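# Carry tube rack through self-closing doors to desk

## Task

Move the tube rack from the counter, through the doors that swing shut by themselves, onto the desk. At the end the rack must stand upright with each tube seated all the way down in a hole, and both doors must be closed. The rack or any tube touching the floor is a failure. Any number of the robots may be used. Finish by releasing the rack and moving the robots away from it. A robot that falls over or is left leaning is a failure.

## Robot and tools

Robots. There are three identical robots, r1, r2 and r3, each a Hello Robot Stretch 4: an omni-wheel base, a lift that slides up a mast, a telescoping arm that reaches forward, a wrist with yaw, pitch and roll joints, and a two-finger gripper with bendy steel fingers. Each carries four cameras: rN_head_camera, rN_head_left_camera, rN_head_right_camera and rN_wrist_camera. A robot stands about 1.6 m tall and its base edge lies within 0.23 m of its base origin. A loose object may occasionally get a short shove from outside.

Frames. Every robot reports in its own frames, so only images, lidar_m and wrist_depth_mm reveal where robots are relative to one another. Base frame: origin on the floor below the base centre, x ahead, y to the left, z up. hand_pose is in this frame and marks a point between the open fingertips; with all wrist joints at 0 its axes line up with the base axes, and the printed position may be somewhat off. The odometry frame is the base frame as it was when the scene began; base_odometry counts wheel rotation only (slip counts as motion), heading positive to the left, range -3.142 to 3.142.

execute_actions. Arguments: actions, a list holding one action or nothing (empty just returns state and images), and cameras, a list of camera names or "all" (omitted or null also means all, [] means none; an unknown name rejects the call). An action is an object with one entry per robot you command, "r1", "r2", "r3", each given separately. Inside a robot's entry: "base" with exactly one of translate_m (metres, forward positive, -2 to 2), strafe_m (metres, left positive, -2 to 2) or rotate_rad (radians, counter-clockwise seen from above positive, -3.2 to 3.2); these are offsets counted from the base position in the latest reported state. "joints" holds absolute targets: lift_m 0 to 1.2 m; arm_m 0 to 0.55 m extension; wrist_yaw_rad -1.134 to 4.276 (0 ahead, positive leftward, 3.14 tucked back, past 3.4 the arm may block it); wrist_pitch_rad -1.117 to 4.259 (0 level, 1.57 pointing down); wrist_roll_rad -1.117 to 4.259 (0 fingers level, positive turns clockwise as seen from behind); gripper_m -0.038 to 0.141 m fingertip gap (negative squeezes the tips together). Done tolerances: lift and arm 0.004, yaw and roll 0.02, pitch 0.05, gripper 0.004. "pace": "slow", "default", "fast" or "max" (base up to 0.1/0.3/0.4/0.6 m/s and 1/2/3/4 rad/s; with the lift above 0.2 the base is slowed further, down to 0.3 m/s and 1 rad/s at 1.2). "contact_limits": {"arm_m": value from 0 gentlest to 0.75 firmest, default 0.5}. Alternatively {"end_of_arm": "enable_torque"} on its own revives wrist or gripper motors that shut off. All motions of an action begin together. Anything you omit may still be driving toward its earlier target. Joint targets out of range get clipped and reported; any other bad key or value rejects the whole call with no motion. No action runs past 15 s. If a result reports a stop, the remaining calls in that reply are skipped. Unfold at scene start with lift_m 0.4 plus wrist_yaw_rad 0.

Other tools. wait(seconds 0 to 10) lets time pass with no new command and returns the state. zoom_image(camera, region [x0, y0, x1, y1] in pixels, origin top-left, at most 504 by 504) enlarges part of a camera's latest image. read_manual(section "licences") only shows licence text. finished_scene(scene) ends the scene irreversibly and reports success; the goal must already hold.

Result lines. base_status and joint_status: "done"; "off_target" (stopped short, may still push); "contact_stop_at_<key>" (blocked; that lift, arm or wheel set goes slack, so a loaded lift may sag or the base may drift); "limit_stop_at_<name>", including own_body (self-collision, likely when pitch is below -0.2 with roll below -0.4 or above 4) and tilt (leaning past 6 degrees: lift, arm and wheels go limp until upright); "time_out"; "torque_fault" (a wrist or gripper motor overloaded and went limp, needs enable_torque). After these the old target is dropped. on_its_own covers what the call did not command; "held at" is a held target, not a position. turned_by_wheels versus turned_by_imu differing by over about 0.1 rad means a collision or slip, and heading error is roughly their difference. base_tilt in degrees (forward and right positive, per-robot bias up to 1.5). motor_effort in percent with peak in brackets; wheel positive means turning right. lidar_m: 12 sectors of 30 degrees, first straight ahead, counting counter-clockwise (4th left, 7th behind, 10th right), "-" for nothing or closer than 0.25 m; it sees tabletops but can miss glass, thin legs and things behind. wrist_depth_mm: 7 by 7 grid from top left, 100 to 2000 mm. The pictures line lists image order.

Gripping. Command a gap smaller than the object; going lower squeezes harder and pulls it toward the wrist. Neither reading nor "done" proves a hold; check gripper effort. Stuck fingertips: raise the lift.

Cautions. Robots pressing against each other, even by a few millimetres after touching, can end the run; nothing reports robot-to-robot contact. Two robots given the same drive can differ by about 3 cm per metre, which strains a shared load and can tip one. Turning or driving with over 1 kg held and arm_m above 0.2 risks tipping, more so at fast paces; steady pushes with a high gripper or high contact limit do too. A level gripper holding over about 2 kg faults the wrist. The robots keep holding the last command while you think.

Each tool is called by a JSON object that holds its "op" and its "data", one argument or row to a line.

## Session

{"op": "execute_actions", "data": {
  "actions": [],
  "cameras": ["r1_head_camera", "r1_head_left_camera", "r2_head_camera", "r2_head_left_camera", "r3_head_camera", "r3_head_left_camera", "r1_wrist_camera", "r2_wrist_camera", "r3_wrist_camera"]
}}

Scene clock: 0.00 s.
r1.base_odometry: x=+0.000 y=+0.000 heading=+0.000 (m, m, rad; r1's odometry frame)
r1.turned_by_wheels: +0.000 (rad since the last result)
r1.turned_by_imu: +0.000 (rad since the last result)
r1.base_tilt: forward=+0.3 right=-0.3 (deg)
r1.lidar_m: 1.27 2.75 2.01 1.77 1.82 1.37 1.24 1.27 1.46 1.33 1.35 1.71
r1.base_status: not commanded
r1.joint_positions: lift_m=+0.197 arm_m=-0.002 wrist_yaw_rad=+3.188 wrist_pitch_rad=+0.000 wrist_roll_rad=-0.002 gripper_m=+0.057
r1.joint_status: not commanded
r1.motor_effort: lift_m=+18 arm_m=+0 wrist_yaw_rad=+2 wrist_pitch_rad=-6 wrist_roll_rad=-1 gripper_m=-3 wheel_0=+0 wheel_1=+1 wheel_2=-1 (%)
r1.hand_pose: x=-0.1238 y=+0.0740 z=+0.3753 quat_wxyz=(-0.023, +0.000, -0.001, +1.000) (m; r1's base frame)
r1.wrist_depth_mm: - - 132 1397 1397 1397 1397 / - - 132 1366 1397 1430 1430 / - 113 134 1397 1397 1430 1464 / 139 137 273 1397 1430 1464 1464 / 213 1366 1366 1397 1430 1499 1499 / 213 1160 991 1118 200 1229 1229 / 212 798 878 - 904 842 891
r2.base_odometry: x=+0.000 y=+0.000 heading=+0.000 (m, m, rad; r2's odometry frame)
r2.turned_by_wheels: +0.000 (rad since the last result)
r2.turned_by_imu: +0.000 (rad since the last result)
r2.base_tilt: forward=+0.0 right=-0.3 (deg)
r2.lidar_m: 1.56 1.17 1.04 1.04 1.23 2.35 2.54 2.36 2.06 2.09 1.78 1.55
r2.base_status: not commanded
r2.joint_positions: lift_m=+0.261 arm_m=+0.003 wrist_yaw_rad=+3.179 wrist_pitch_rad=-0.002 wrist_roll_rad=-0.003 gripper_m=+0.057
r2.joint_status: not commanded
r2.motor_effort: lift_m=+19 arm_m=+0 wrist_yaw_rad=-2 wrist_pitch_rad=-4 wrist_roll_rad=-1 gripper_m=-2 wheel_0=+0 wheel_1=+0 wheel_2=+0 (%)
r2.hand_pose: x=-0.1181 y=+0.0765 z=+0.4401 quat_wxyz=(-0.019, +0.001, -0.001, +1.000) (m; r2's base frame)
r2.wrist_depth_mm: - - 138 - - - - / - - 137 - - - - / - 107 137 - - - - / - 139 151 - - - - / 197 - - - - - - / 202 1499 198 1499 198 1499 1499 / 206 960 1025 - 1098 931 1025
r3.base_odometry: x=+0.000 y=+0.000 heading=+0.000 (m, m, rad; r3's odometry frame)
r3.turned_by_wheels: +0.000 (rad since the last result)
r3.turned_by_imu: +0.000 (rad since the last result)
r3.base_tilt: forward=-0.7 right=+0.0 (deg)
r3.lidar_m: 1.25 2.16 1.40 1.25 1.31 1.61 1.18 1.25 1.58 1.83 1.94 2.39
r3.base_status: not commanded
r3.joint_positions: lift_m=+0.137 arm_m=-0.002 wrist_yaw_rad=+3.101 wrist_pitch_rad=+0.015 wrist_roll_rad=+0.002 gripper_m=+0.057
r3.joint_status: not commanded
r3.motor_effort: lift_m=+20 arm_m=+0 wrist_yaw_rad=+2 wrist_pitch_rad=-6 wrist_roll_rad=-1 gripper_m=-4 wheel_0=+0 wheel_1=+0 wheel_2=+0 (%)
r3.hand_pose: x=-0.1157 y=+0.0990 z=+0.3106 quat_wxyz=(+0.020, -0.008, +0.001, +1.000) (m; r3's base frame)
r3.wrist_depth_mm: - 141 1397 - - 1983 1430 / - 121 175 - - 1983 1397 / - 123 170 - - 1921 1430 / 116 142 243 - - 1921 1430 / 1708 - - - - 1863 1397 / 1078 1182 198 1205 194 1182 1182 / 768 788 798 112 798 759 831
pictures: r1_head_camera, r1_head_left_camera, r1_wrist_camera, r2_head_camera, r2_head_left_camera, r2_wrist_camera, r3_head_camera, r3_head_left_camera, r3_wrist_camera
Images, in order (width x height): r1_head_camera 420x560, r1_head_left_camera 420x672, r1_wrist_camera 616x392, r2_head_camera 420x560, r2_head_left_camera 420x672, r2_wrist_camera 616x392, r3_head_camera 420x560, r3_head_left_camera 420x672, r3_wrist_camera 616x392.

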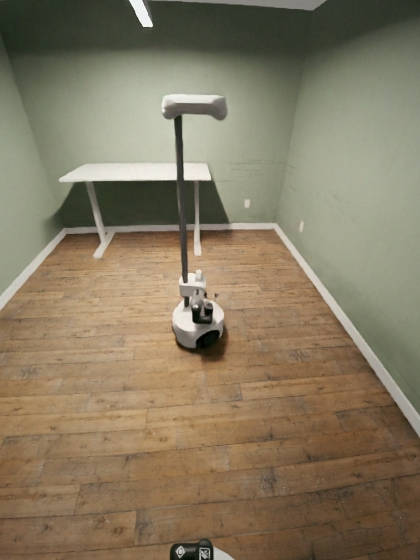

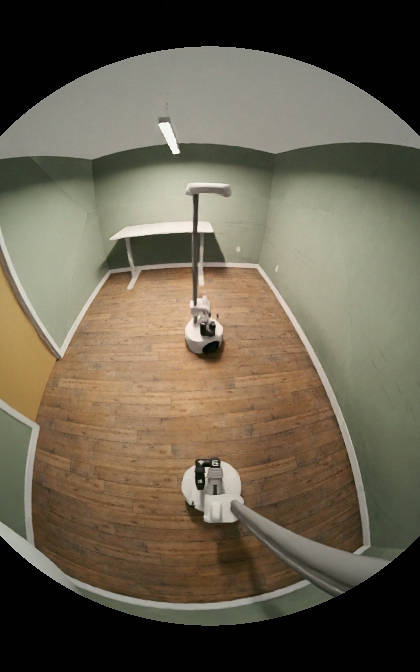

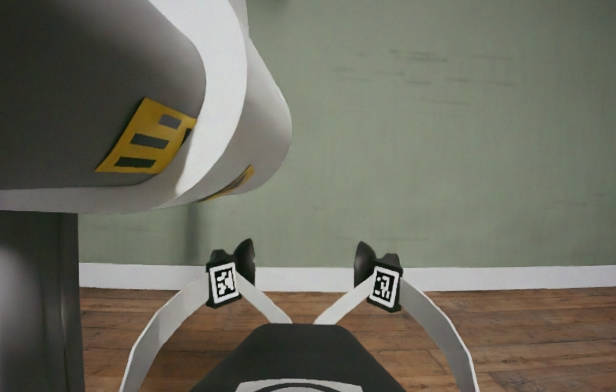

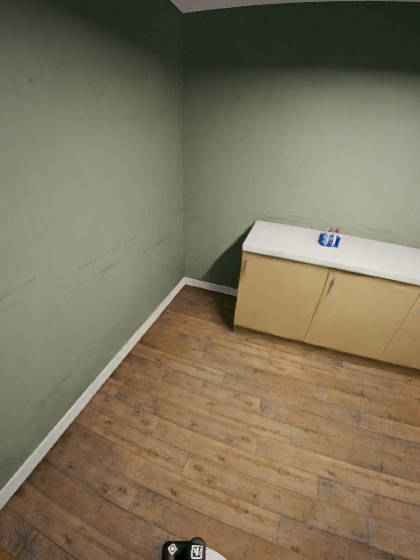

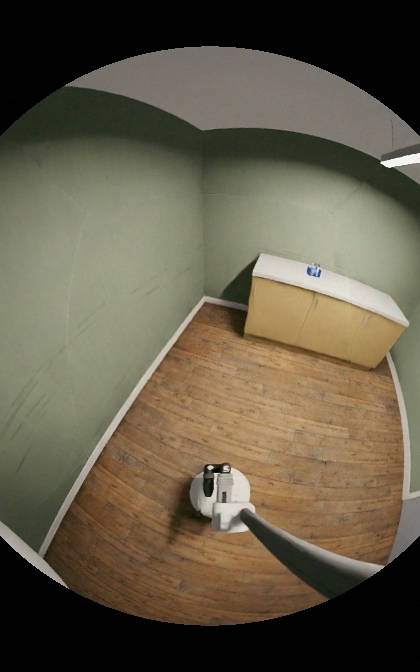

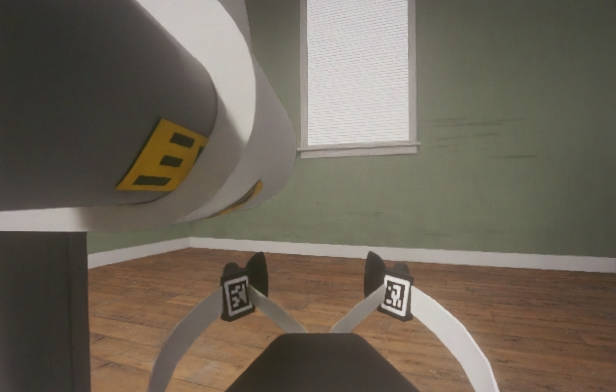

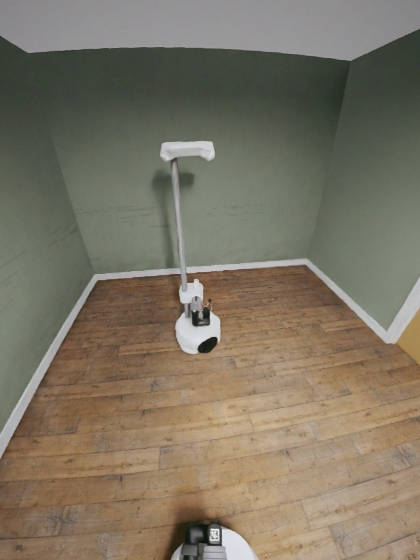

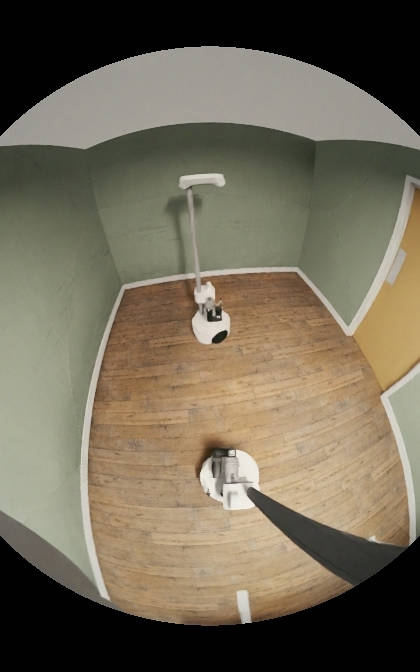

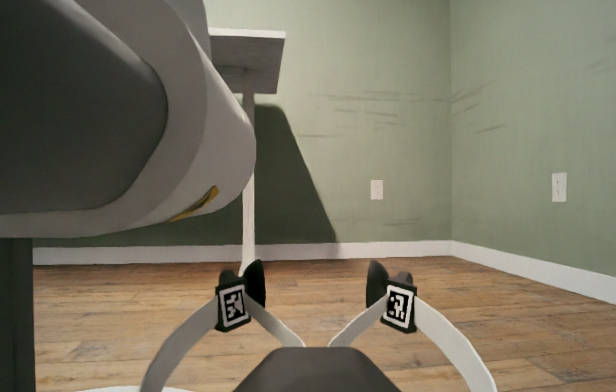

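{"op": "execute_actions", "data": {
  "actions": [
    {"r1": {"base": {"rotate_rad": 1.68}, "pace": "max"}, "r2": {"base": {"rotate_rad": -0.4}, "joints": {"lift_m": 0.9, "wrist_yaw_rad": 0, "wrist_pitch_rad": 0.2, "gripper_m": 0.141}, "pace": "max"}, "r3": {"base": {"rotate_rad": -1.48}, "pace": "max"}}
  ],
  "cameras": ["r1_head_camera", "r2_head_camera", "r2_wrist_camera", "r3_head_camera", "r2_head_right_camera"]
}}

Scene clock: 13.50 s.
r1.base_odometry: x=+0.000 y=+0.000 heading=+1.680 (m, m, rad; r1's odometry frame)
r1.turned_by_wheels: +1.680 (rad since the last result)
r1.turned_by_imu: +1.687 (rad since the last result)
r1.base_tilt: forward=+0.2 right=-0.3 (deg)
r1.lidar_m: 1.77 1.82 1.32 1.24 1.28 1.43 1.33 1.40 1.88 1.26 2.58 1.95
r1.base_status: done
r1.joint_positions: lift_m=+0.197 arm_m=-0.002 wrist_yaw_rad=+3.188 wrist_pitch_rad=+0.000 wrist_roll_rad=-0.002 gripper_m=+0.057
r1.joint_status: not commanded
r1.motor_effort: lift_m=+18(18) arm_m=-1(1) wrist_yaw_rad=+2(0) wrist_pitch_rad=-7(6) wrist_roll_rad=+2(1) gripper_m=-2(2) wheel_0=-1(12) wheel_1=+0(13) wheel_2=+0(15) (%)
r1.hand_pose: x=-0.1238 y=+0.0740 z=+0.3753 quat_wxyz=(-0.023, +0.000, -0.001, +1.000) (m; r1's base frame)
r1.wrist_depth_mm: - - 132 1464 1430 1430 1430 / - - 132 1430 1430 1430 1397 / - 113 134 1464 1464 1464 1464 / 139 136 272 1499 1464 1464 1430 / 214 1499 1499 1499 1464 1464 1464 / 213 1160 991 1138 200 1205 1229 / 211 788 866 - 891 842 878
r2.base_odometry: x=+0.000 y=+0.000 heading=-0.400 (m, m, rad; r2's odometry frame)
r2.turned_by_wheels: -0.400 (rad since the last result)
r2.turned_by_imu: -0.396 (rad since the last result)
r2.base_tilt: forward=+0.0 right=-0.2 (deg)
r2.lidar_m: 1.55 1.58 1.13 1.03 1.04 1.38 2.53 2.60 2.19 2.06 2.12 1.67
r2.base_status: done
r2.joint_positions: lift_m=+0.900 arm_m=+0.003 wrist_yaw_rad=+0.000 wrist_pitch_rad=+0.202 wrist_roll_rad=-0.003 gripper_m=+0.141
r2.joint_status: all done
r2.motor_effort: lift_m=+20(23) arm_m=-1(1) wrist_yaw_rad=-3(10) wrist_pitch_rad=-5(8) wrist_roll_rad=+0(1) gripper_m=+2(4) wheel_0=+1(8) wheel_1=+0(9) wheel_2=+1(8) (%)
r2.hand_pose: x=+0.4562 y=-0.0873 z=+1.0202 quat_wxyz=(+0.995, -0.001, +0.101, +0.000) (m; r2's base frame)
r2.wrist_depth_mm: 1661 1808 1808 1863 1921 1863 1921 / 1661 1863 1921 1863 1921 1863 1921 / 1708 1863 1921 1863 1921 - - / 1661 1921 1366 1397 1397 1430 1464 / 1661 - 1430 1464 1499 1537 1537 / 1661 - 1464 1464 1499 1576 1661 / 1576 1618 1576 - 1661 1499 1576
r3.base_odometry: x=+0.000 y=+0.000 heading=-1.480 (m, m, rad; r3's odometry frame)
r3.turned_by_wheels: -1.480 (rad since the last result)
r3.turned_by_imu: -1.488 (rad since the last result)
r3.base_tilt: forward=-0.7 right=+0.0 (deg)
r3.lidar_m: 1.83 1.97 2.49 1.27 1.95 1.36 1.27 1.32 1.73 1.16 1.24 1.68
r3.base_status: done
r3.joint_positions: lift_m=+0.137 arm_m=-0.002 wrist_yaw_rad=+3.101 wrist_pitch_rad=+0.015 wrist_roll_rad=+0.002 gripper_m=+0.057
r3.joint_status: not commanded
r3.motor_effort: lift_m=+20(20) arm_m=+0(0) wrist_yaw_rad=+1(0) wrist_pitch_rad=-7(6) wrist_roll_rad=+0(2) gripper_m=-2(3) wheel_0=+0(7) wheel_1=-1(12) wheel_2=-1(9) (%)
r3.hand_pose: x=-0.1157 y=+0.0990 z=+0.3106 quat_wxyz=(+0.020, -0.008, +0.001, +1.000) (m; r3's base frame)
r3.wrist_depth_mm: - 141 1366 1397 1430 1430 1430 / - 121 175 1430 1397 1430 1464 / - 122 170 1430 1430 1430 1464 / 116 141 243 1430 1397 1464 1430 / 1308 1366 1397 1397 1430 1464 1464 / 1078 1205 198 1229 194 1182 1182 / 759 788 820 112 809 750 831
pictures: r1_head_camera, r2_head_camera, r2_head_right_camera, r2_wrist_camera, r3_head_camera
Images, in order (width x height): r1_head_camera 420x560, r2_head_camera 420x560, r2_head_right_camera 420x672, r2_wrist_camera 616x392, r3_head_camera 420x560.

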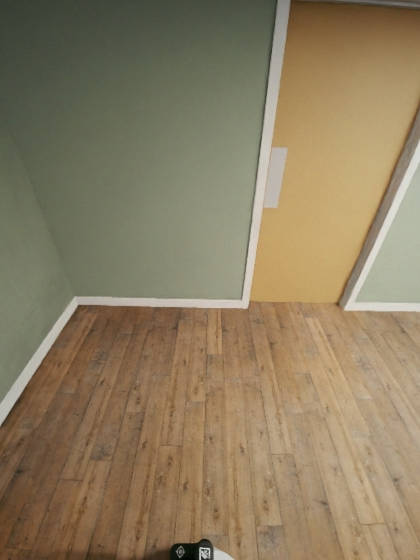

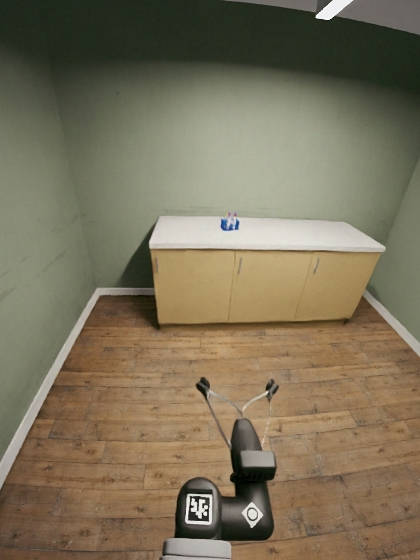

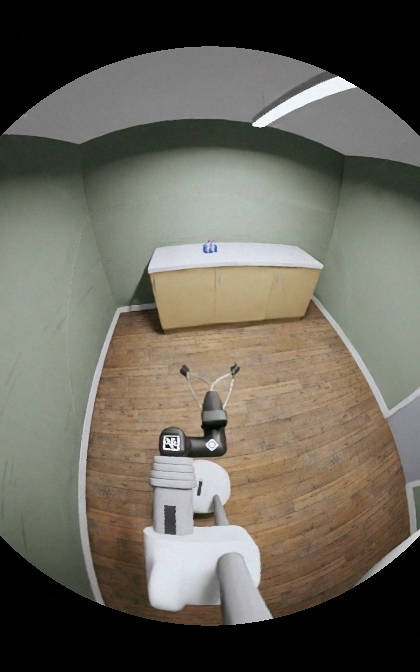

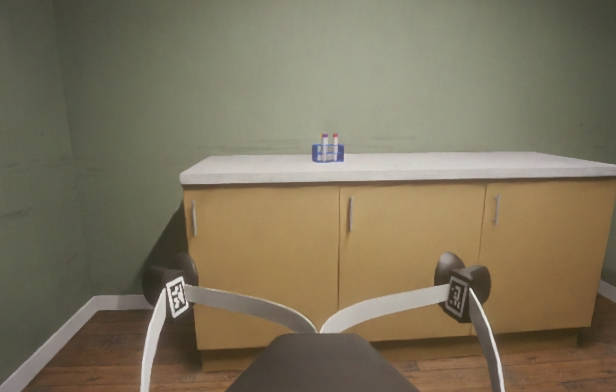

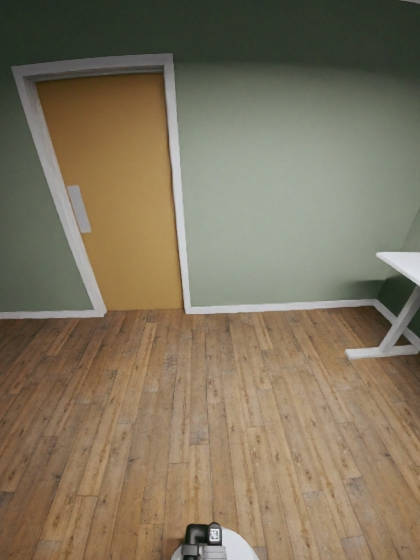

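{"op": "execute_actions", "data": {
  "actions": [
    {"r1": {"base": {"strafe_m": -0.63}, "pace": "max"}, "r2": {"base": {"translate_m": 0.75}, "pace": "max"}, "r3": {"base": {"rotate_rad": 0.04}, "pace": "fast"}}
  ],
  "cameras": ["r1_head_camera"]
}}

{"op": "execute_actions", "data": {
  "actions": [
    {"r1": {"base": {"translate_m": 1.5}, "pace": "max"}, "r2": {"base": {"translate_m": 0.3}, "joints": {"lift_m": 0.95, "wrist_pitch_rad": 0.35}, "pace": "max"}, "r3": {"base": {"strafe_m": 0.84}, "pace": "fast"}}
  ],
  "cameras": ["r1_head_camera", "r2_head_camera", "r2_wrist_camera", "r3_head_camera"]
}}

Scene clock: 26.00 s.
r1.base_odometry: x=+0.626 y=+0.069 heading=+1.680 (m, m, rad; r1's odometry frame)
r1.turned_by_wheels: +0.000 (rad since the last result)
r1.turned_by_imu: -0.002 (rad since the last result)
r1.base_tilt: forward=+0.2 right=-0.2 (deg)
r1.lidar_m: 1.80 1.85 1.96 1.86 1.94 1.41 1.32 1.37 0.77 0.65 2.16 1.90
r1.base_status: done
r1.joint_positions: lift_m=+0.197 arm_m=-0.002 wrist_yaw_rad=+3.188 wrist_pitch_rad=+0.000 wrist_roll_rad=-0.002 gripper_m=+0.057
r1.joint_status: not commanded
r1.motor_effort: lift_m=+18(18) arm_m=+0(0) wrist_yaw_rad=+1(1) wrist_pitch_rad=-5(6) wrist_roll_rad=-1(1) gripper_m=-3(3) wheel_0=-1(13) wheel_1=+1(11) wheel_2=+0(0) (%)
r1.hand_pose: x=-0.1238 y=+0.0740 z=+0.3753 quat_wxyz=(-0.023, +0.000, -0.001, +1.000) (m; r1's base frame)
r1.wrist_depth_mm: - - 132 1430 1430 1464 1397 / - - 132 1430 1464 1430 1397 / - 113 134 1464 1430 1430 1430 / 139 136 273 1499 1430 1464 1430 / 213 1499 1499 1464 1464 1464 1430 / 213 1138 1008 1118 200 1229 1229 / 212 798 878 - 904 842 891
r2.base_odometry: x=+0.691 y=-0.292 heading=-0.400 (m, m, rad; r2's odometry frame)
r2.turned_by_wheels: +0.000 (rad since the last result)
r2.turned_by_imu: +0.001 (rad since the last result)
r2.base_tilt: forward=+0.0 right=-0.3 (deg)
r2.lidar_m: 0.81 0.83 1.18 1.09 1.12 1.47 3.29 3.16 2.16 2.00 1.31 0.88
r2.base_status: done
r2.joint_positions: lift_m=+0.900 arm_m=+0.003 wrist_yaw_rad=+0.000 wrist_pitch_rad=+0.202 wrist_roll_rad=-0.003 gripper_m=+0.141
r2.joint_status: not commanded
r2.motor_effort: lift_m=+20(20) arm_m=-1(1) wrist_yaw_rad=-1(2) wrist_pitch_rad=-4(5) wrist_roll_rad=+0(1) gripper_m=+1(2) wheel_0=+1(4) wheel_1=+0(6) wheel_2=+0(10) (%)
r2.hand_pose: x=+0.4561 y=-0.0874 z=+1.0202 quat_wxyz=(+0.995, -0.001, +0.101, +0.000) (m; r2's base frame)
r2.wrist_depth_mm: 1078 1118 1138 1160 1160 1160 1205 / 1160 1160 1182 1205 1229 1205 1229 / 1182 1182 1182 1229 1229 1255 1281 / 1205 960 960 891 946 917 931 / 621 615 615 654 654 654 683 / 640 647 661 668 676 699 723 / 668 676 676 - 715 732 750
r3.base_odometry: x=+0.000 y=+0.000 heading=-1.440 (m, m, rad; r3's odometry frame)
r3.turned_by_wheels: +0.040 (rad since the last result)
r3.turned_by_imu: +0.041 (rad since the last result)
r3.base_tilt: forward=-0.7 right=+0.0 (deg)
r3.lidar_m: 1.84 1.98 0.72 0.64 1.85 1.33 1.28 1.33 1.83 1.17 1.25 1.77
r3.base_status: done
r3.joint_positions: lift_m=+0.137 arm_m=-0.002 wrist_yaw_rad=+3.101 wrist_pitch_rad=+0.015 wrist_roll_rad=+0.002 gripper_m=+0.057
r3.joint_status: not commanded
r3.motor_effort: lift_m=+20(20) arm_m=+0(0) wrist_yaw_rad=+1(0) wrist_pitch_rad=-5(6) wrist_roll_rad=-2(3) gripper_m=-3(3) wheel_0=+1(6) wheel_1=+2(0) wheel_2=+2(5) (%)
r3.hand_pose: x=-0.1157 y=+0.0990 z=+0.3106 quat_wxyz=(+0.020, -0.008, +0.001, +1.000) (m; r3's base frame)
r3.wrist_depth_mm: - 141 1430 1366 1430 1430 1430 / - 121 176 1397 1397 1397 1430 / - 122 170 1397 1366 1397 1430 / 116 141 244 1397 1397 1430 1430 / 1336 1397 1397 1397 1397 1430 1464 / 1060 1205 198 1205 195 1182 1182 / 768 798 798 112 798 750 820
pictures: r1_head_camera
Images, in order (width x height): r1_head_camera 420x560.

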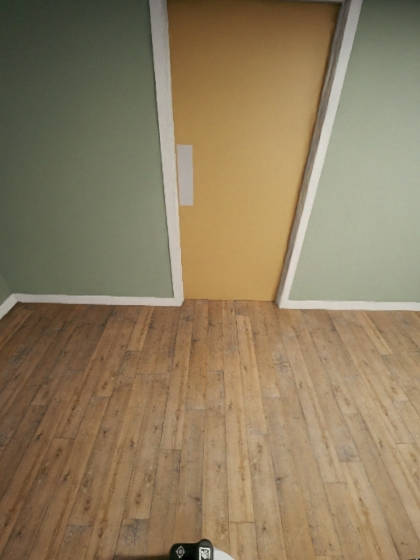

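Scene clock: 30.00 s.
r1.base_odometry: x=+0.463 y=+1.560 heading=+1.680 (m, m, rad; r1's odometry frame)
r1.turned_by_wheels: +0.000 (rad since the last result)
r1.turned_by_imu: -0.008 (rad since the last result)
r1.base_tilt: forward=+0.3 right=-0.4 (deg)
r1.lidar_m: 0.38 0.40 0.43 1.10 1.98 2.67 1.32 2.89 2.13 1.39 0.58 0.40
r1.base_status: done
r1.joint_positions: lift_m=+0.197 arm_m=-0.002 wrist_yaw_rad=+3.188 wrist_pitch_rad=+0.000 wrist_roll_rad=-0.002 gripper_m=+0.057
r1.joint_status: not commanded
r1.motor_effort: lift_m=+18(18) arm_m=+0(0) wrist_yaw_rad=+1(1) wrist_pitch_rad=-6(4) wrist_roll_rad=-1(0) gripper_m=-2(4) wheel_0=+0(10) wheel_1=+2(10) wheel_2=+2(15) (%)
r1.hand_pose: x=-0.1238 y=+0.0740 z=+0.3753 quat_wxyz=(-0.023, +0.000, -0.001, +1.000) (m; r1's base frame)
r1.wrist_depth_mm: - - 131 - - - - / - - 132 - - - - / - 113 134 - - - - / 139 136 273 - - - - / 214 1983 - 1537 - - - / 214 1138 991 1138 200 1229 1229 / 212 788 878 - 904 842 891
r2.base_odometry: x=+0.967 y=-0.409 heading=-0.400 (m, m, rad; r2's odometry frame)
r2.turned_by_wheels: +0.000 (rad since the last result)
r2.turned_by_imu: +0.001 (rad since the last result)
r2.base_tilt: forward=+0.0 right=-0.3 (deg)
r2.lidar_m: 0.50 0.52 1.21 1.13 1.14 1.50 3.50 3.12 2.14 1.98 0.82 0.56
r2.base_status: done
r2.joint_positions: lift_m=+0.950 arm_m=+0.003 wrist_yaw_rad=+0.000 wrist_pitch_rad=+0.352 wrist_roll_rad=-0.003 gripper_m=+0.141
r2.joint_status: all done
r2.motor_effort: lift_m=+20(26) arm_m=-1(1) wrist_yaw_rad=-1(2) wrist_pitch_rad=-4(4) wrist_roll_rad=-1(0) gripper_m=+3(0) wheel_0=+0(8) wheel_1=+0(6) wheel_2=+0(10) (%)
r2.hand_pose: x=+0.4443 y=-0.0874 z=+1.0286 quat_wxyz=(+0.985, -0.001, +0.175, +0.000) (m; r2's base frame)
r2.wrist_depth_mm: 809 831 842 854 854 866 878 / 842 878 891 891 917 917 946 / 904 931 931 917 931 976 976 / 715 683 691 621 621 668 668 / 488 492 488 488 484 480 473 / 379 362 353 377 366 375 387 / 347 384 389 - 410 424 436
r3.base_odometry: x=+0.833 y=+0.110 heading=-1.440 (m, m, rad; r3's odometry frame)
r3.turned_by_wheels: +0.000 (rad since the last result)
r3.turned_by_imu: +0.004 (rad since the last result)
r3.base_tilt: forward=-0.7 right=+0.0 (deg)
r3.lidar_m: 1.34 1.90 1.97 1.89 1.85 1.34 1.28 1.36 1.84 2.04 2.13 1.95
r3.base_status: done
r3.joint_positions: lift_m=+0.137 arm_m=-0.002 wrist_yaw_rad=+3.101 wrist_pitch_rad=+0.015 wrist_roll_rad=+0.002 gripper_m=+0.057
r3.joint_status: not commanded
r3.motor_effort: lift_m=+20(20) arm_m=+0(0) wrist_yaw_rad=+1(3) wrist_pitch_rad=-5(6) wrist_roll_rad=+0(3) gripper_m=-2(2) wheel_0=+1(11) wheel_1=+0(11) wheel_2=+1(1) (%)
r3.hand_pose: x=-0.1157 y=+0.0990 z=+0.3106 quat_wxyz=(+0.020, -0.008, +0.001, +1.000) (m; r3's base frame)
r3.wrist_depth_mm: - 141 1430 1366 1430 1397 1430 / - 121 176 1366 1397 1430 1430 / - 122 170 1430 1430 1397 1366 / 116 141 243 1397 1397 1430 1430 / 1366 1397 1397 1366 1366 1366 1397 / 1078 1182 198 1205 193 1182 1160 / 768 798 820 112 809 750 820
pictures: r1_head_camera, r2_head_camera, r2_wrist_camera, r3_head_camera
Images, in order (width x height): r1_head_camera 420x560, r2_head_camera 420x560, r2_wrist_camera 616x392, r3_head_camera 420x560.

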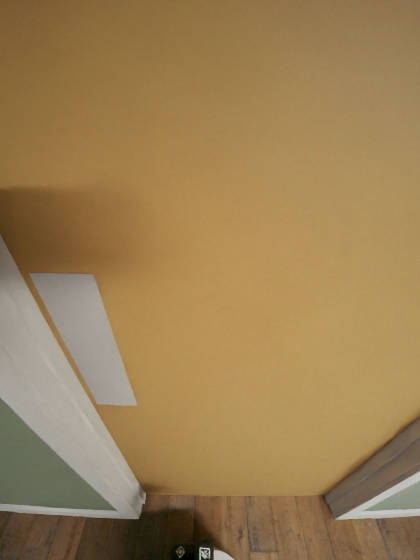

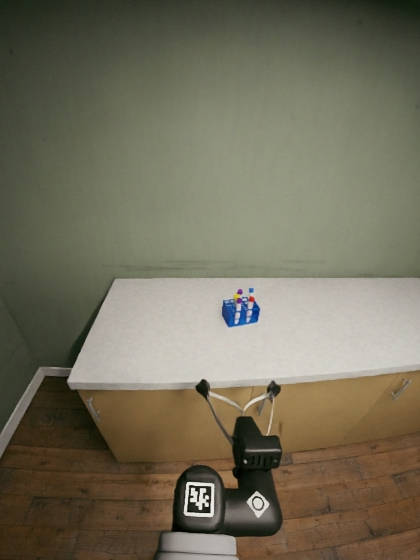

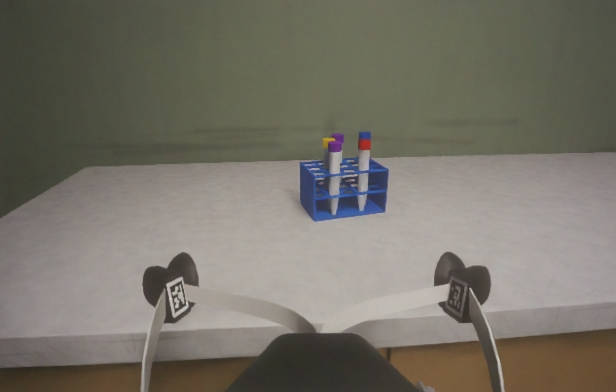

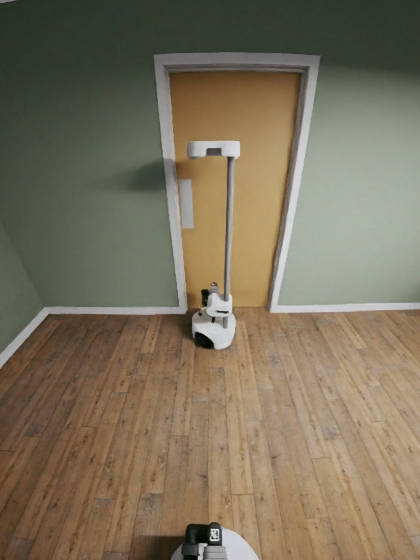

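{"op": "zoom_image", "data": {
  "camera": "r2_wrist_camera",
  "region": [270, 110, 420, 240]
}}

{"op": "zoom_image", "data": {
  "camera": "r2_head_camera",
  "region": [200, 270, 290, 350]
}}

Region (270, 110, 420, 240) of r2_wrist_camera's 616x392 image, scaled by 3.360; it fills the top 437 rows of this view, and the rest is white.

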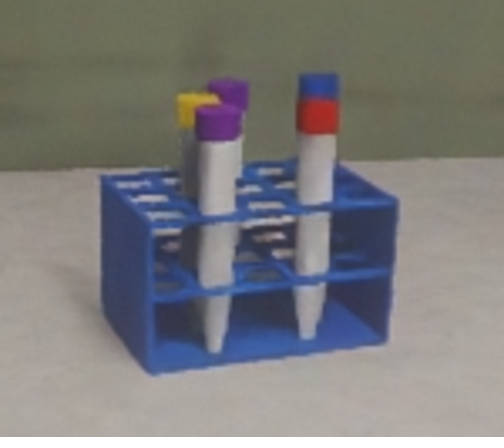

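Region (200, 270, 290, 350) of r2_head_camera's 420x560 image, scaled by 5.600, with more detail than that image has.

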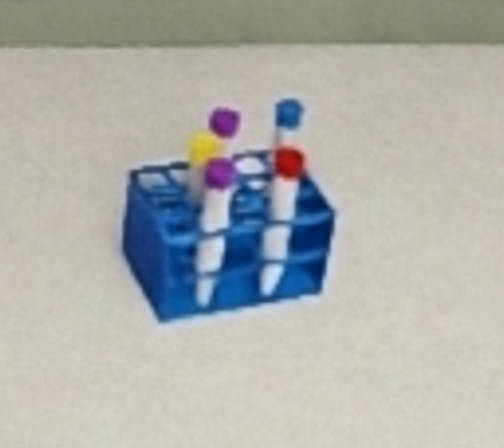

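{"op": "execute_actions", "data": {
  "actions": [
    {"r1": {"base": {"translate_m": 0.15}, "pace": "fast"}, "r2": {"base": {"rotate_rad": 0.27}, "joints": {"lift_m": 0.88, "wrist_pitch_rad": 0.2}, "pace": "fast"}, "r3": {"base": {"translate_m": 0.3}, "pace": "max"}}
  ],
  "cameras": []
}}

{"op": "execute_actions", "data": {
  "actions": [
    {"r1": {"base": {"translate_m": 0.3}, "pace": "slow"}, "r2": {"base": {"strafe_m": -0.265}, "joints": {"arm_m": 0.12}, "pace": "fast"}, "r3": {"base": {"translate_m": 0.6}, "pace": "default"}}
  ],
  "cameras": ["r2_wrist_camera"]
}}

Scene clock: 45.40 s.
r1.base_odometry: x=+0.446 y=+1.709 heading=+1.680 (m, m, rad; r1's odometry frame)
r1.turned_by_wheels: +0.000 (rad since the last result)
r1.turned_by_imu: -0.003 (rad since the last result)
r1.base_tilt: forward=+0.3 right=-0.4 (deg)
r1.lidar_m: 0.25 0.25 0.32 0.58 1.99 2.66 1.16 3.05 2.13 0.67 0.34 0.25
r1.base_status: done
r1.joint_positions: lift_m=+0.197 arm_m=-0.002 wrist_yaw_rad=+3.188 wrist_pitch_rad=+0.000 wrist_roll_rad=-0.002 gripper_m=+0.057
r1.joint_status: not commanded
r1.motor_effort: lift_m=+18(18) arm_m=+0(0) wrist_yaw_rad=+1(1) wrist_pitch_rad=-8(5) wrist_roll_rad=-3(1) gripper_m=-4(3) wheel_0=+1(8) wheel_1=+2(7) wheel_2=+0(14) (%)
r1.hand_pose: x=-0.1238 y=+0.0740 z=+0.3753 quat_wxyz=(-0.023, +0.000, -0.001, +1.000) (m; r1's base frame)
r1.wrist_depth_mm: - - 132 - - - - / - - 132 - - - - / - 113 134 - - - - / 139 136 273 1576 - - - / 213 1983 1756 1336 - - - / 213 1160 991 1138 200 1229 1229 / 212 798 878 - 917 831 904
r2.base_odometry: x=+0.967 y=-0.409 heading=-0.130 (m, m, rad; r2's odometry frame)
r2.turned_by_wheels: +0.270 (rad since the last result)
r2.turned_by_imu: +0.269 (rad since the last result)
r2.base_tilt: forward=+0.0 right=-0.2 (deg)
r2.lidar_m: 0.49 0.57 1.14 1.12 1.26 2.04 3.59 2.44 2.01 1.27 0.65 0.52
r2.base_status: done
r2.joint_positions: lift_m=+0.880 arm_m=+0.003 wrist_yaw_rad=+0.000 wrist_pitch_rad=+0.202 wrist_roll_rad=-0.003 gripper_m=+0.141
r2.joint_status: all done
r2.motor_effort: lift_m=+17(22) arm_m=-1(0) wrist_yaw_rad=-1(1) wrist_pitch_rad=-5(7) wrist_roll_rad=+0(0) gripper_m=+2(1) wheel_0=-2(4) wheel_1=+0(5) wheel_2=-1(5) (%)
r2.hand_pose: x=+0.4561 y=-0.0874 z=+1.0004 quat_wxyz=(+0.995, -0.001, +0.101, +0.000) (m; r2's base frame)
r2.wrist_depth_mm: 1025 960 931 866 831 788 759 / 1060 1008 946 891 866 820 788 / 1098 1025 976 946 878 831 809 / 1138 1078 866 842 854 517 798 / 1160 512 508 508 504 496 500 / 375 355 329 359 324 319 353 / 413 382 338 - 297 289 282
r3.base_odometry: x=+0.872 y=-0.188 heading=-1.440 (m, m, rad; r3's odometry frame)
r3.turned_by_wheels: +0.000 (rad since the last result)
r3.turned_by_imu: +0.001 (rad since the last result)
r3.base_tilt: forward=-0.7 right=+0.0 (deg)
r3.lidar_m: 1.16 1.60 1.98 1.89 1.96 1.65 1.58 1.66 2.26 2.02 2.13 1.67
r3.base_status: done
r3.joint_positions: lift_m=+0.137 arm_m=-0.002 wrist_yaw_rad=+3.101 wrist_pitch_rad=+0.015 wrist_roll_rad=+0.002 gripper_m=+0.057
r3.joint_status: not commanded
r3.motor_effort: lift_m=+20(20) arm_m=+0(1) wrist_yaw_rad=+1(1) wrist_pitch_rad=-6(7) wrist_roll_rad=+0(5) gripper_m=-2(5) wheel_0=-2(7) wheel_1=-1(8) wheel_2=+1(14) (%)
r3.hand_pose: x=-0.1157 y=+0.0990 z=+0.3106 quat_wxyz=(+0.020, -0.008, +0.001, +1.000) (m; r3's base frame)
r3.wrist_depth_mm: - 141 1661 1661 1661 1661 1708 / - 121 175 1708 1708 1756 1661 / - 123 170 1661 1661 1756 1661 / 116 141 244 1661 1756 1708 1708 / 1661 1708 1661 1661 1708 1756 1708 / 1098 1205 198 1205 194 1182 1182 / 778 809 798 112 809 750 820
pictures: none
No camera images: the call's "cameras" was empty. Leave "cameras" out to get every camera's image.

Scene clock: 49.67 s.
r1.base_odometry: x=+0.413 y=+2.006 heading=+1.681 (m, m, rad; r1's odometry frame)
r1.turned_by_wheels: +0.000 (rad since the last result)
r1.turned_by_imu: -0.004 (rad since the last result)
r1.base_tilt: forward=+0.4 right=-0.4 (deg)
r1.lidar_m: 0.25 0.25 0.93 0.28 0.30 2.67 0.86 3.37 2.15 0.33 0.25 -
r1.base_status: done
r1.joint_positions: lift_m=+0.197 arm_m=-0.002 wrist_yaw_rad=+3.188 wrist_pitch_rad=+0.000 wrist_roll_rad=-0.002 gripper_m=+0.057
r1.joint_status: not commanded
r1.motor_effort: lift_m=+18(18) arm_m=+0(0) wrist_yaw_rad=+1(2) wrist_pitch_rad=-6(7) wrist_roll_rad=-3(2) gripper_m=-3(3) wheel_0=+9(23) wheel_1=+6(13) wheel_2=-14(22) (%)
r1.hand_pose: x=-0.1238 y=+0.0740 z=+0.3753 quat_wxyz=(-0.023, +0.000, -0.001, +1.000) (m; r1's base frame)
r1.wrist_depth_mm: - - 132 - - - - / - - 132 - - - - / - 113 134 - - - - / 139 136 273 1229 - - - / 213 1983 1808 1060 - - - / 214 1160 1008 991 200 1229 1229 / 212 798 878 - 891 831 891
r2.base_odometry: x=+0.933 y=-0.671 heading=-0.130 (m, m, rad; r2's odometry frame)
r2.turned_by_wheels: +0.000 (rad since the last result)
r2.turned_by_imu: +0.001 (rad since the last result)
r2.base_tilt: forward=+0.0 right=-0.2 (deg)
r2.lidar_m: 0.47 0.51 1.40 1.39 1.56 2.50 3.65 2.13 1.75 1.18 0.57 0.47
r2.base_status: done
r2.joint_positions: lift_m=+0.880 arm_m=+0.119 wrist_yaw_rad=+0.000 wrist_pitch_rad=+0.202 wrist_roll_rad=-0.003 gripper_m=+0.141
r2.joint_status: all done
r2.motor_effort: lift_m=+18(18) arm_m=+5(4) wrist_yaw_rad=-1(2) wrist_pitch_rad=-5(5) wrist_roll_rad=-1(1) gripper_m=+1(2) wheel_0=-2(8) wheel_1=+2(10) wheel_2=+0(0) (%)
r2.hand_pose: x=+0.5726 y=-0.0874 z=+1.0004 quat_wxyz=(+0.995, -0.001, +0.101, +0.000) (m; r2's base frame)
r2.wrist_depth_mm: 854 809 759 707 683 661 634 / 866 820 778 741 707 668 640 / 891 842 809 759 732 699 676 / 946 878 820 410 732 715 691 / 508 508 512 433 462 496 500 / 355 340 324 362 320 319 349 / 276 276 277 - 287 263 272
r3.base_odometry: x=+0.951 y=-0.783 heading=-1.440 (m, m, rad; r3's odometry frame)
r3.turned_by_wheels: +0.000 (rad since the last result)
r3.turned_by_imu: +0.002 (rad since the last result)
r3.base_tilt: forward=-0.7 right=+0.0 (deg)
r3.lidar_m: 0.84 0.96 1.32 1.89 1.98 2.30 2.19 2.28 2.13 2.06 1.33 1.14
r3.base_status: done
r3.joint_positions: lift_m=+0.137 arm_m=-0.002 wrist_yaw_rad=+3.101 wrist_pitch_rad=+0.015 wrist_roll_rad=+0.002 gripper_m=+0.057
r3.joint_status: not commanded
r3.motor_effort: lift_m=+20(20) arm_m=+0(0) wrist_yaw_rad=+0(1) wrist_pitch_rad=-5(5) wrist_roll_rad=-2(3) gripper_m=-4(5) wheel_0=+0(5) wheel_1=-1(2) wheel_2=+2(7) (%)
r3.hand_pose: x=-0.1157 y=+0.0990 z=+0.3106 quat_wxyz=(+0.020, -0.008, +0.001, +1.000) (m; r3's base frame)
r3.wrist_depth_mm: - 141 - - - - - / - 121 176 - - - - / - 122 170 - - - - / 116 142 244 - - - - / 1708 - - - - - - / 1098 1182 198 1205 194 1160 1205 / 768 798 809 113 820 741 820
pictures: r2_wrist_camera
Images, in order (width x height): r2_wrist_camera 616x392.

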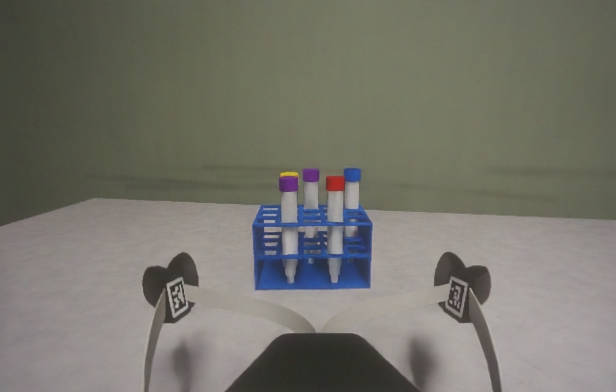

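{"op": "execute_actions", "data": {
  "actions": [
    {"r1": {"base": {"translate_m": 0.35}, "pace": "slow"}, "r2": {"joints": {"arm_m": 0.236, "lift_m": 0.79, "wrist_pitch_rad": 0.0}, "pace": "default"}, "r3": {"base": {"translate_m": 0.35}, "pace": "slow"}}
  ],
  "cameras": ["r2_wrist_camera", "r1_head_left_camera"]
}}

Scene clock: 61.70 s.
r1.base_odometry: x=+0.375 y=+2.354 heading=+1.680 (m, m, rad; r1's odometry frame)
r1.turned_by_wheels: +0.000 (rad since the last result)
r1.turned_by_imu: -0.007 (rad since the last result)
r1.base_tilt: forward=+0.2 right=-0.2 (deg)
r1.lidar_m: 0.25 1.33 0.94 0.90 0.50 0.46 0.86 3.00 0.36 0.25 - 0.25
r1.base_status: done
r1.joint_positions: lift_m=+0.197 arm_m=-0.002 wrist_yaw_rad=+3.188 wrist_pitch_rad=+0.000 wrist_roll_rad=-0.002 gripper_m=+0.057
r1.joint_status: not commanded
r1.motor_effort: lift_m=+18(18) arm_m=+0(0) wrist_yaw_rad=+1(1) wrist_pitch_rad=-9(7) wrist_roll_rad=-1(0) gripper_m=-3(4) wheel_0=+8(15) wheel_1=+1(7) wheel_2=-10(12) (%)
r1.hand_pose: x=-0.1238 y=+0.0740 z=+0.3753 quat_wxyz=(-0.023, +0.000, -0.001, +1.000) (m; r1's base frame)
r1.wrist_depth_mm: - - 131 - - 508 436 / - - 132 - - 508 442 / - 113 134 - - 508 442 / 139 136 273 1229 - 508 445 / 213 1983 1808 1060 - 500 452 / 213 1138 991 976 200 500 459 / 212 798 866 - 904 459 466
r2.base_odometry: x=+0.933 y=-0.671 heading=-0.130 (m, m, rad; r2's odometry frame)
r2.turned_by_wheels: +0.000 (rad since the last result)
r2.turned_by_imu: +0.002 (rad since the last result)
r2.base_tilt: forward=+0.1 right=-0.3 (deg)
r2.lidar_m: 0.46 0.53 1.39 1.38 1.58 2.49 3.63 2.11 1.72 1.18 0.59 0.46
r2.base_status: not commanded
r2.joint_positions: lift_m=+0.790 arm_m=+0.235 wrist_yaw_rad=+0.000 wrist_pitch_rad=+0.002 wrist_roll_rad=-0.003 gripper_m=+0.141
r2.joint_status: all done
r2.motor_effort: lift_m=+17(18) arm_m=+5(5) wrist_yaw_rad=-1(1) wrist_pitch_rad=-6(2) wrist_roll_rad=-2(1) gripper_m=-3(2) wheel_0=-2(2) wheel_1=+2(2) wheel_2=+0(0) (%)
r2.hand_pose: x=+0.6944 y=-0.0874 z=+0.9678 quat_wxyz=(+1.000, -0.001, +0.001, +0.000) (m; r2's base frame)
r2.wrist_depth_mm: 778 741 699 661 627 597 569 / 788 750 691 661 627 609 580 / 788 741 699 668 640 603 574 / 809 750 699 268 627 609 580 / 621 621 535 268 322 585 574 / 329 301 271 265 270 273 322 / 224 224 226 - 238 208 227
r3.base_odometry: x=+0.996 y=-1.130 heading=-1.439 (m, m, rad; r3's odometry frame)
r3.turned_by_wheels: +0.000 (rad since the last result)
r3.turned_by_imu: +0.002 (rad since the last result)
r3.base_tilt: forward=-0.7 right=+0.0 (deg)
r3.lidar_m: 0.83 0.65 0.85 1.90 1.96 2.63 2.55 2.65 2.13 2.04 0.86 0.89
r3.base_status: done
r3.joint_positions: lift_m=+0.137 arm_m=-0.002 wrist_yaw_rad=+3.101 wrist_pitch_rad=+0.015 wrist_roll_rad=+0.002 gripper_m=+0.057
r3.joint_status: not commanded
r3.motor_effort: lift_m=+21(20) arm_m=+0(0) wrist_yaw_rad=+2(2) wrist_pitch_rad=-5(6) wrist_roll_rad=-2(2) gripper_m=-6(4) wheel_0=+3(5) wheel_1=+1(1) wheel_2=+1(4) (%)
r3.hand_pose: x=-0.1157 y=+0.0990 z=+0.3106 quat_wxyz=(+0.020, -0.008, +0.001, +1.000) (m; r3's base frame)
r3.wrist_depth_mm: - 141 - - - - - / - 121 175 - - - - / - 122 170 - - - - / 116 141 243 - - - - / 1708 - - - - - - / 1098 1205 198 1205 193 1205 1160 / 768 788 809 113 809 750 831
pictures: r1_head_left_camera, r2_wrist_camera
Images, in order (width x height): r1_head_left_camera 420x672, r2_wrist_camera 616x392.

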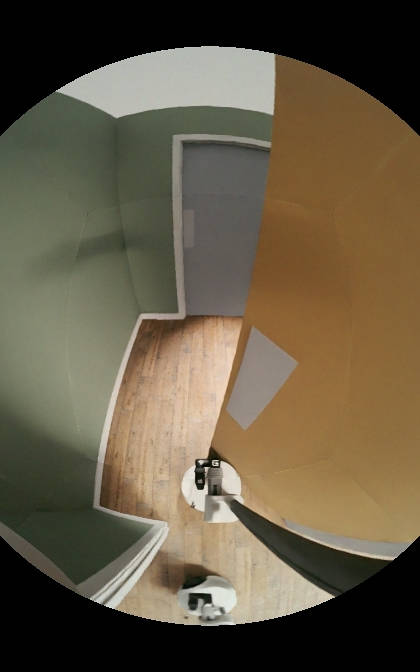

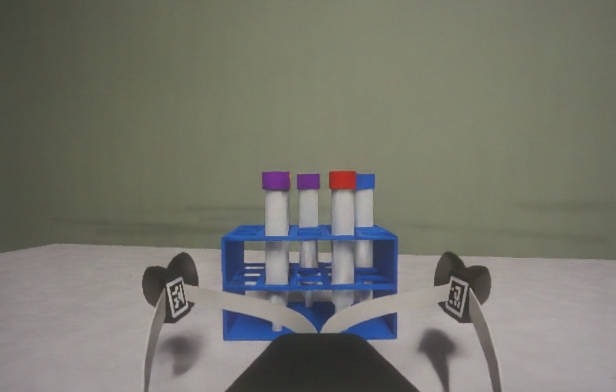

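{"op": "execute_actions", "data": {
  "actions": [
    {"r1": {"base": {"translate_m": 1.6}, "pace": "fast"}, "r2": {"base": {"strafe_m": 0.005}, "joints": {"arm_m": 0.3, "lift_m": 0.782}, "pace": "slow"}, "r3": {"base": {"translate_m": 0.85}, "pace": "fast"}}
  ],
  "cameras": ["r2_wrist_camera", "r1_head_camera", "r3_head_left_camera"]
}}

Scene clock: 77.20 s.
r1.base_odometry: x=+0.200 y=+3.944 heading=+1.681 (m, m, rad; r1's odometry frame)
r1.turned_by_wheels: +0.000 (rad since the last result)
r1.turned_by_imu: -0.011 (rad since the last result)
r1.base_tilt: forward=+0.3 right=-0.3 (deg)
r1.lidar_m: 0.32 0.36 0.46 0.96 0.99 1.32 1.43 1.64 1.16 1.10 0.52 0.36
r1.base_status: done
r1.joint_positions: lift_m=+0.197 arm_m=-0.002 wrist_yaw_rad=+3.188 wrist_pitch_rad=+0.000 wrist_roll_rad=-0.002 gripper_m=+0.057
r1.joint_status: not commanded
r1.motor_effort: lift_m=+18(18) arm_m=+0(0) wrist_yaw_rad=+2(0) wrist_pitch_rad=-6(7) wrist_roll_rad=+0(0) gripper_m=-2(2) wheel_0=+1(13) wheel_1=+2(3) wheel_2=+3(18) (%)
r1.hand_pose: x=-0.1238 y=+0.0740 z=+0.3753 quat_wxyz=(-0.023, +0.000, -0.001, +1.000) (m; r1's base frame)
r1.wrist_depth_mm: - - 131 1661 - 1921 1281 / - - 132 1618 - 1983 1308 / - 113 134 1576 - 1983 1281 / 139 137 273 1708 - 1921 1281 / 213 - 1863 1661 - 1808 1255 / 213 1138 1025 1138 200 1229 1118 / 213 798 878 - 891 831 878
r2.base_odometry: x=+0.934 y=-0.666 heading=-0.130 (m, m, rad; r2's odometry frame)
r2.turned_by_wheels: +0.000 (rad since the last result)
r2.turned_by_imu: +0.002 (rad since the last result)
r2.base_tilt: forward=+0.0 right=-0.3 (deg)
r2.lidar_m: 0.48 0.52 1.38 1.37 1.57 2.47 3.63 2.12 1.72 1.16 0.59 0.48
r2.base_status: done
r2.joint_positions: lift_m=+0.782 arm_m=+0.299 wrist_yaw_rad=+0.000 wrist_pitch_rad=+0.001 wrist_roll_rad=-0.003 gripper_m=+0.141
r2.joint_status: all done
r2.motor_effort: lift_m=+16(18) arm_m=+6(6) wrist_yaw_rad=-1(1) wrist_pitch_rad=-2(4) wrist_roll_rad=-1(2) gripper_m=+2(0) wheel_0=-1(5) wheel_1=+0(4) wheel_2=+0(1) (%)
r2.hand_pose: x=+0.7584 y=-0.0874 z=+0.9601 quat_wxyz=(+1.000, -0.001, +0.001, +0.000) (m; r2's base frame)
r2.wrist_depth_mm: 707 676 627 591 564 549 517 / 707 676 640 603 564 539 521 / 723 668 640 603 569 544 525 / 707 683 640 254 564 544 525 / 585 585 231 206 231 539 521 / 307 282 215 201 204 257 303 / 209 209 206 - 206 196 219
r3.base_odometry: x=+1.108 y=-1.972 heading=-1.440 (m, m, rad; r3's odometry frame)
r3.turned_by_wheels: +0.000 (rad since the last result)
r3.turned_by_imu: +0.003 (rad since the last result)
r3.base_tilt: forward=-0.7 right=+0.0 (deg)
r3.lidar_m: 0.25 0.31 0.89 0.55 0.31 3.53 3.48 3.48 0.61 0.27 0.25 -
r3.base_status: done
r3.joint_positions: lift_m=+0.137 arm_m=-0.002 wrist_yaw_rad=+3.101 wrist_pitch_rad=+0.015 wrist_roll_rad=+0.002 gripper_m=+0.057
r3.joint_status: not commanded
r3.motor_effort: lift_m=+20(20) arm_m=+0(0) wrist_yaw_rad=+1(2) wrist_pitch_rad=-5(6) wrist_roll_rad=-2(3) gripper_m=-4(6) wheel_0=+6(8) wheel_1=-2(2) wheel_2=-7(12) (%)
r3.hand_pose: x=-0.1157 y=+0.0990 z=+0.3106 quat_wxyz=(+0.020, -0.008, +0.001, +1.000) (m; r3's base frame)
r3.wrist_depth_mm: - 141 - - - - 289 / - 121 176 - - - 289 / - 122 169 - - - 290 / 116 141 244 - - - 287 / 1708 - - - - 1708 289 / 1078 1205 198 1182 193 1008 287 / 768 798 809 112 798 330 286
pictures: r1_head_camera, r2_wrist_camera, r3_head_left_camera
Images, in order (width x height): r1_head_camera 420x560, r2_wrist_camera 616x392, r3_head_left_camera 420x672.

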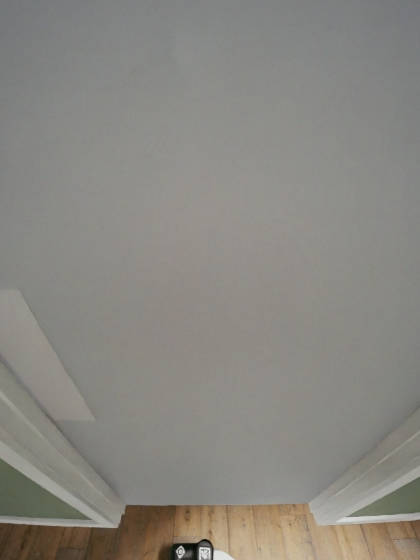

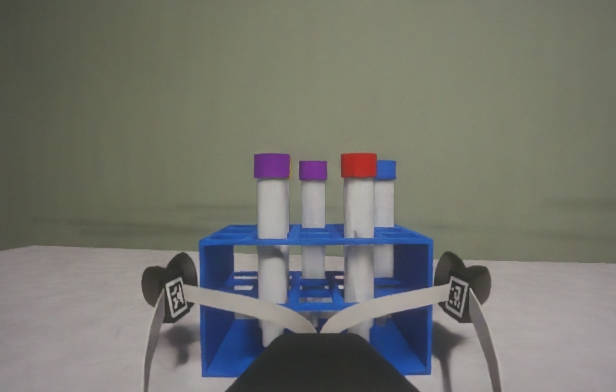

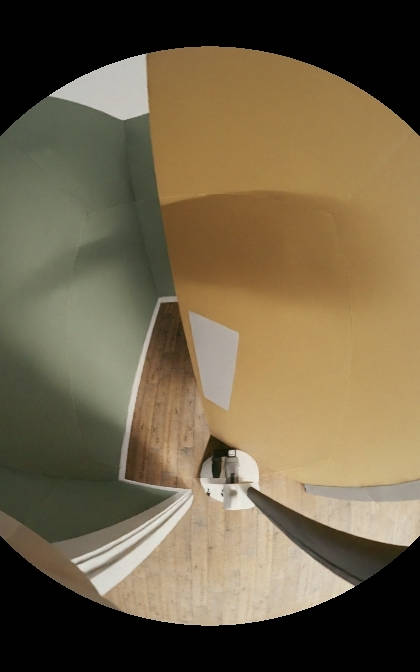

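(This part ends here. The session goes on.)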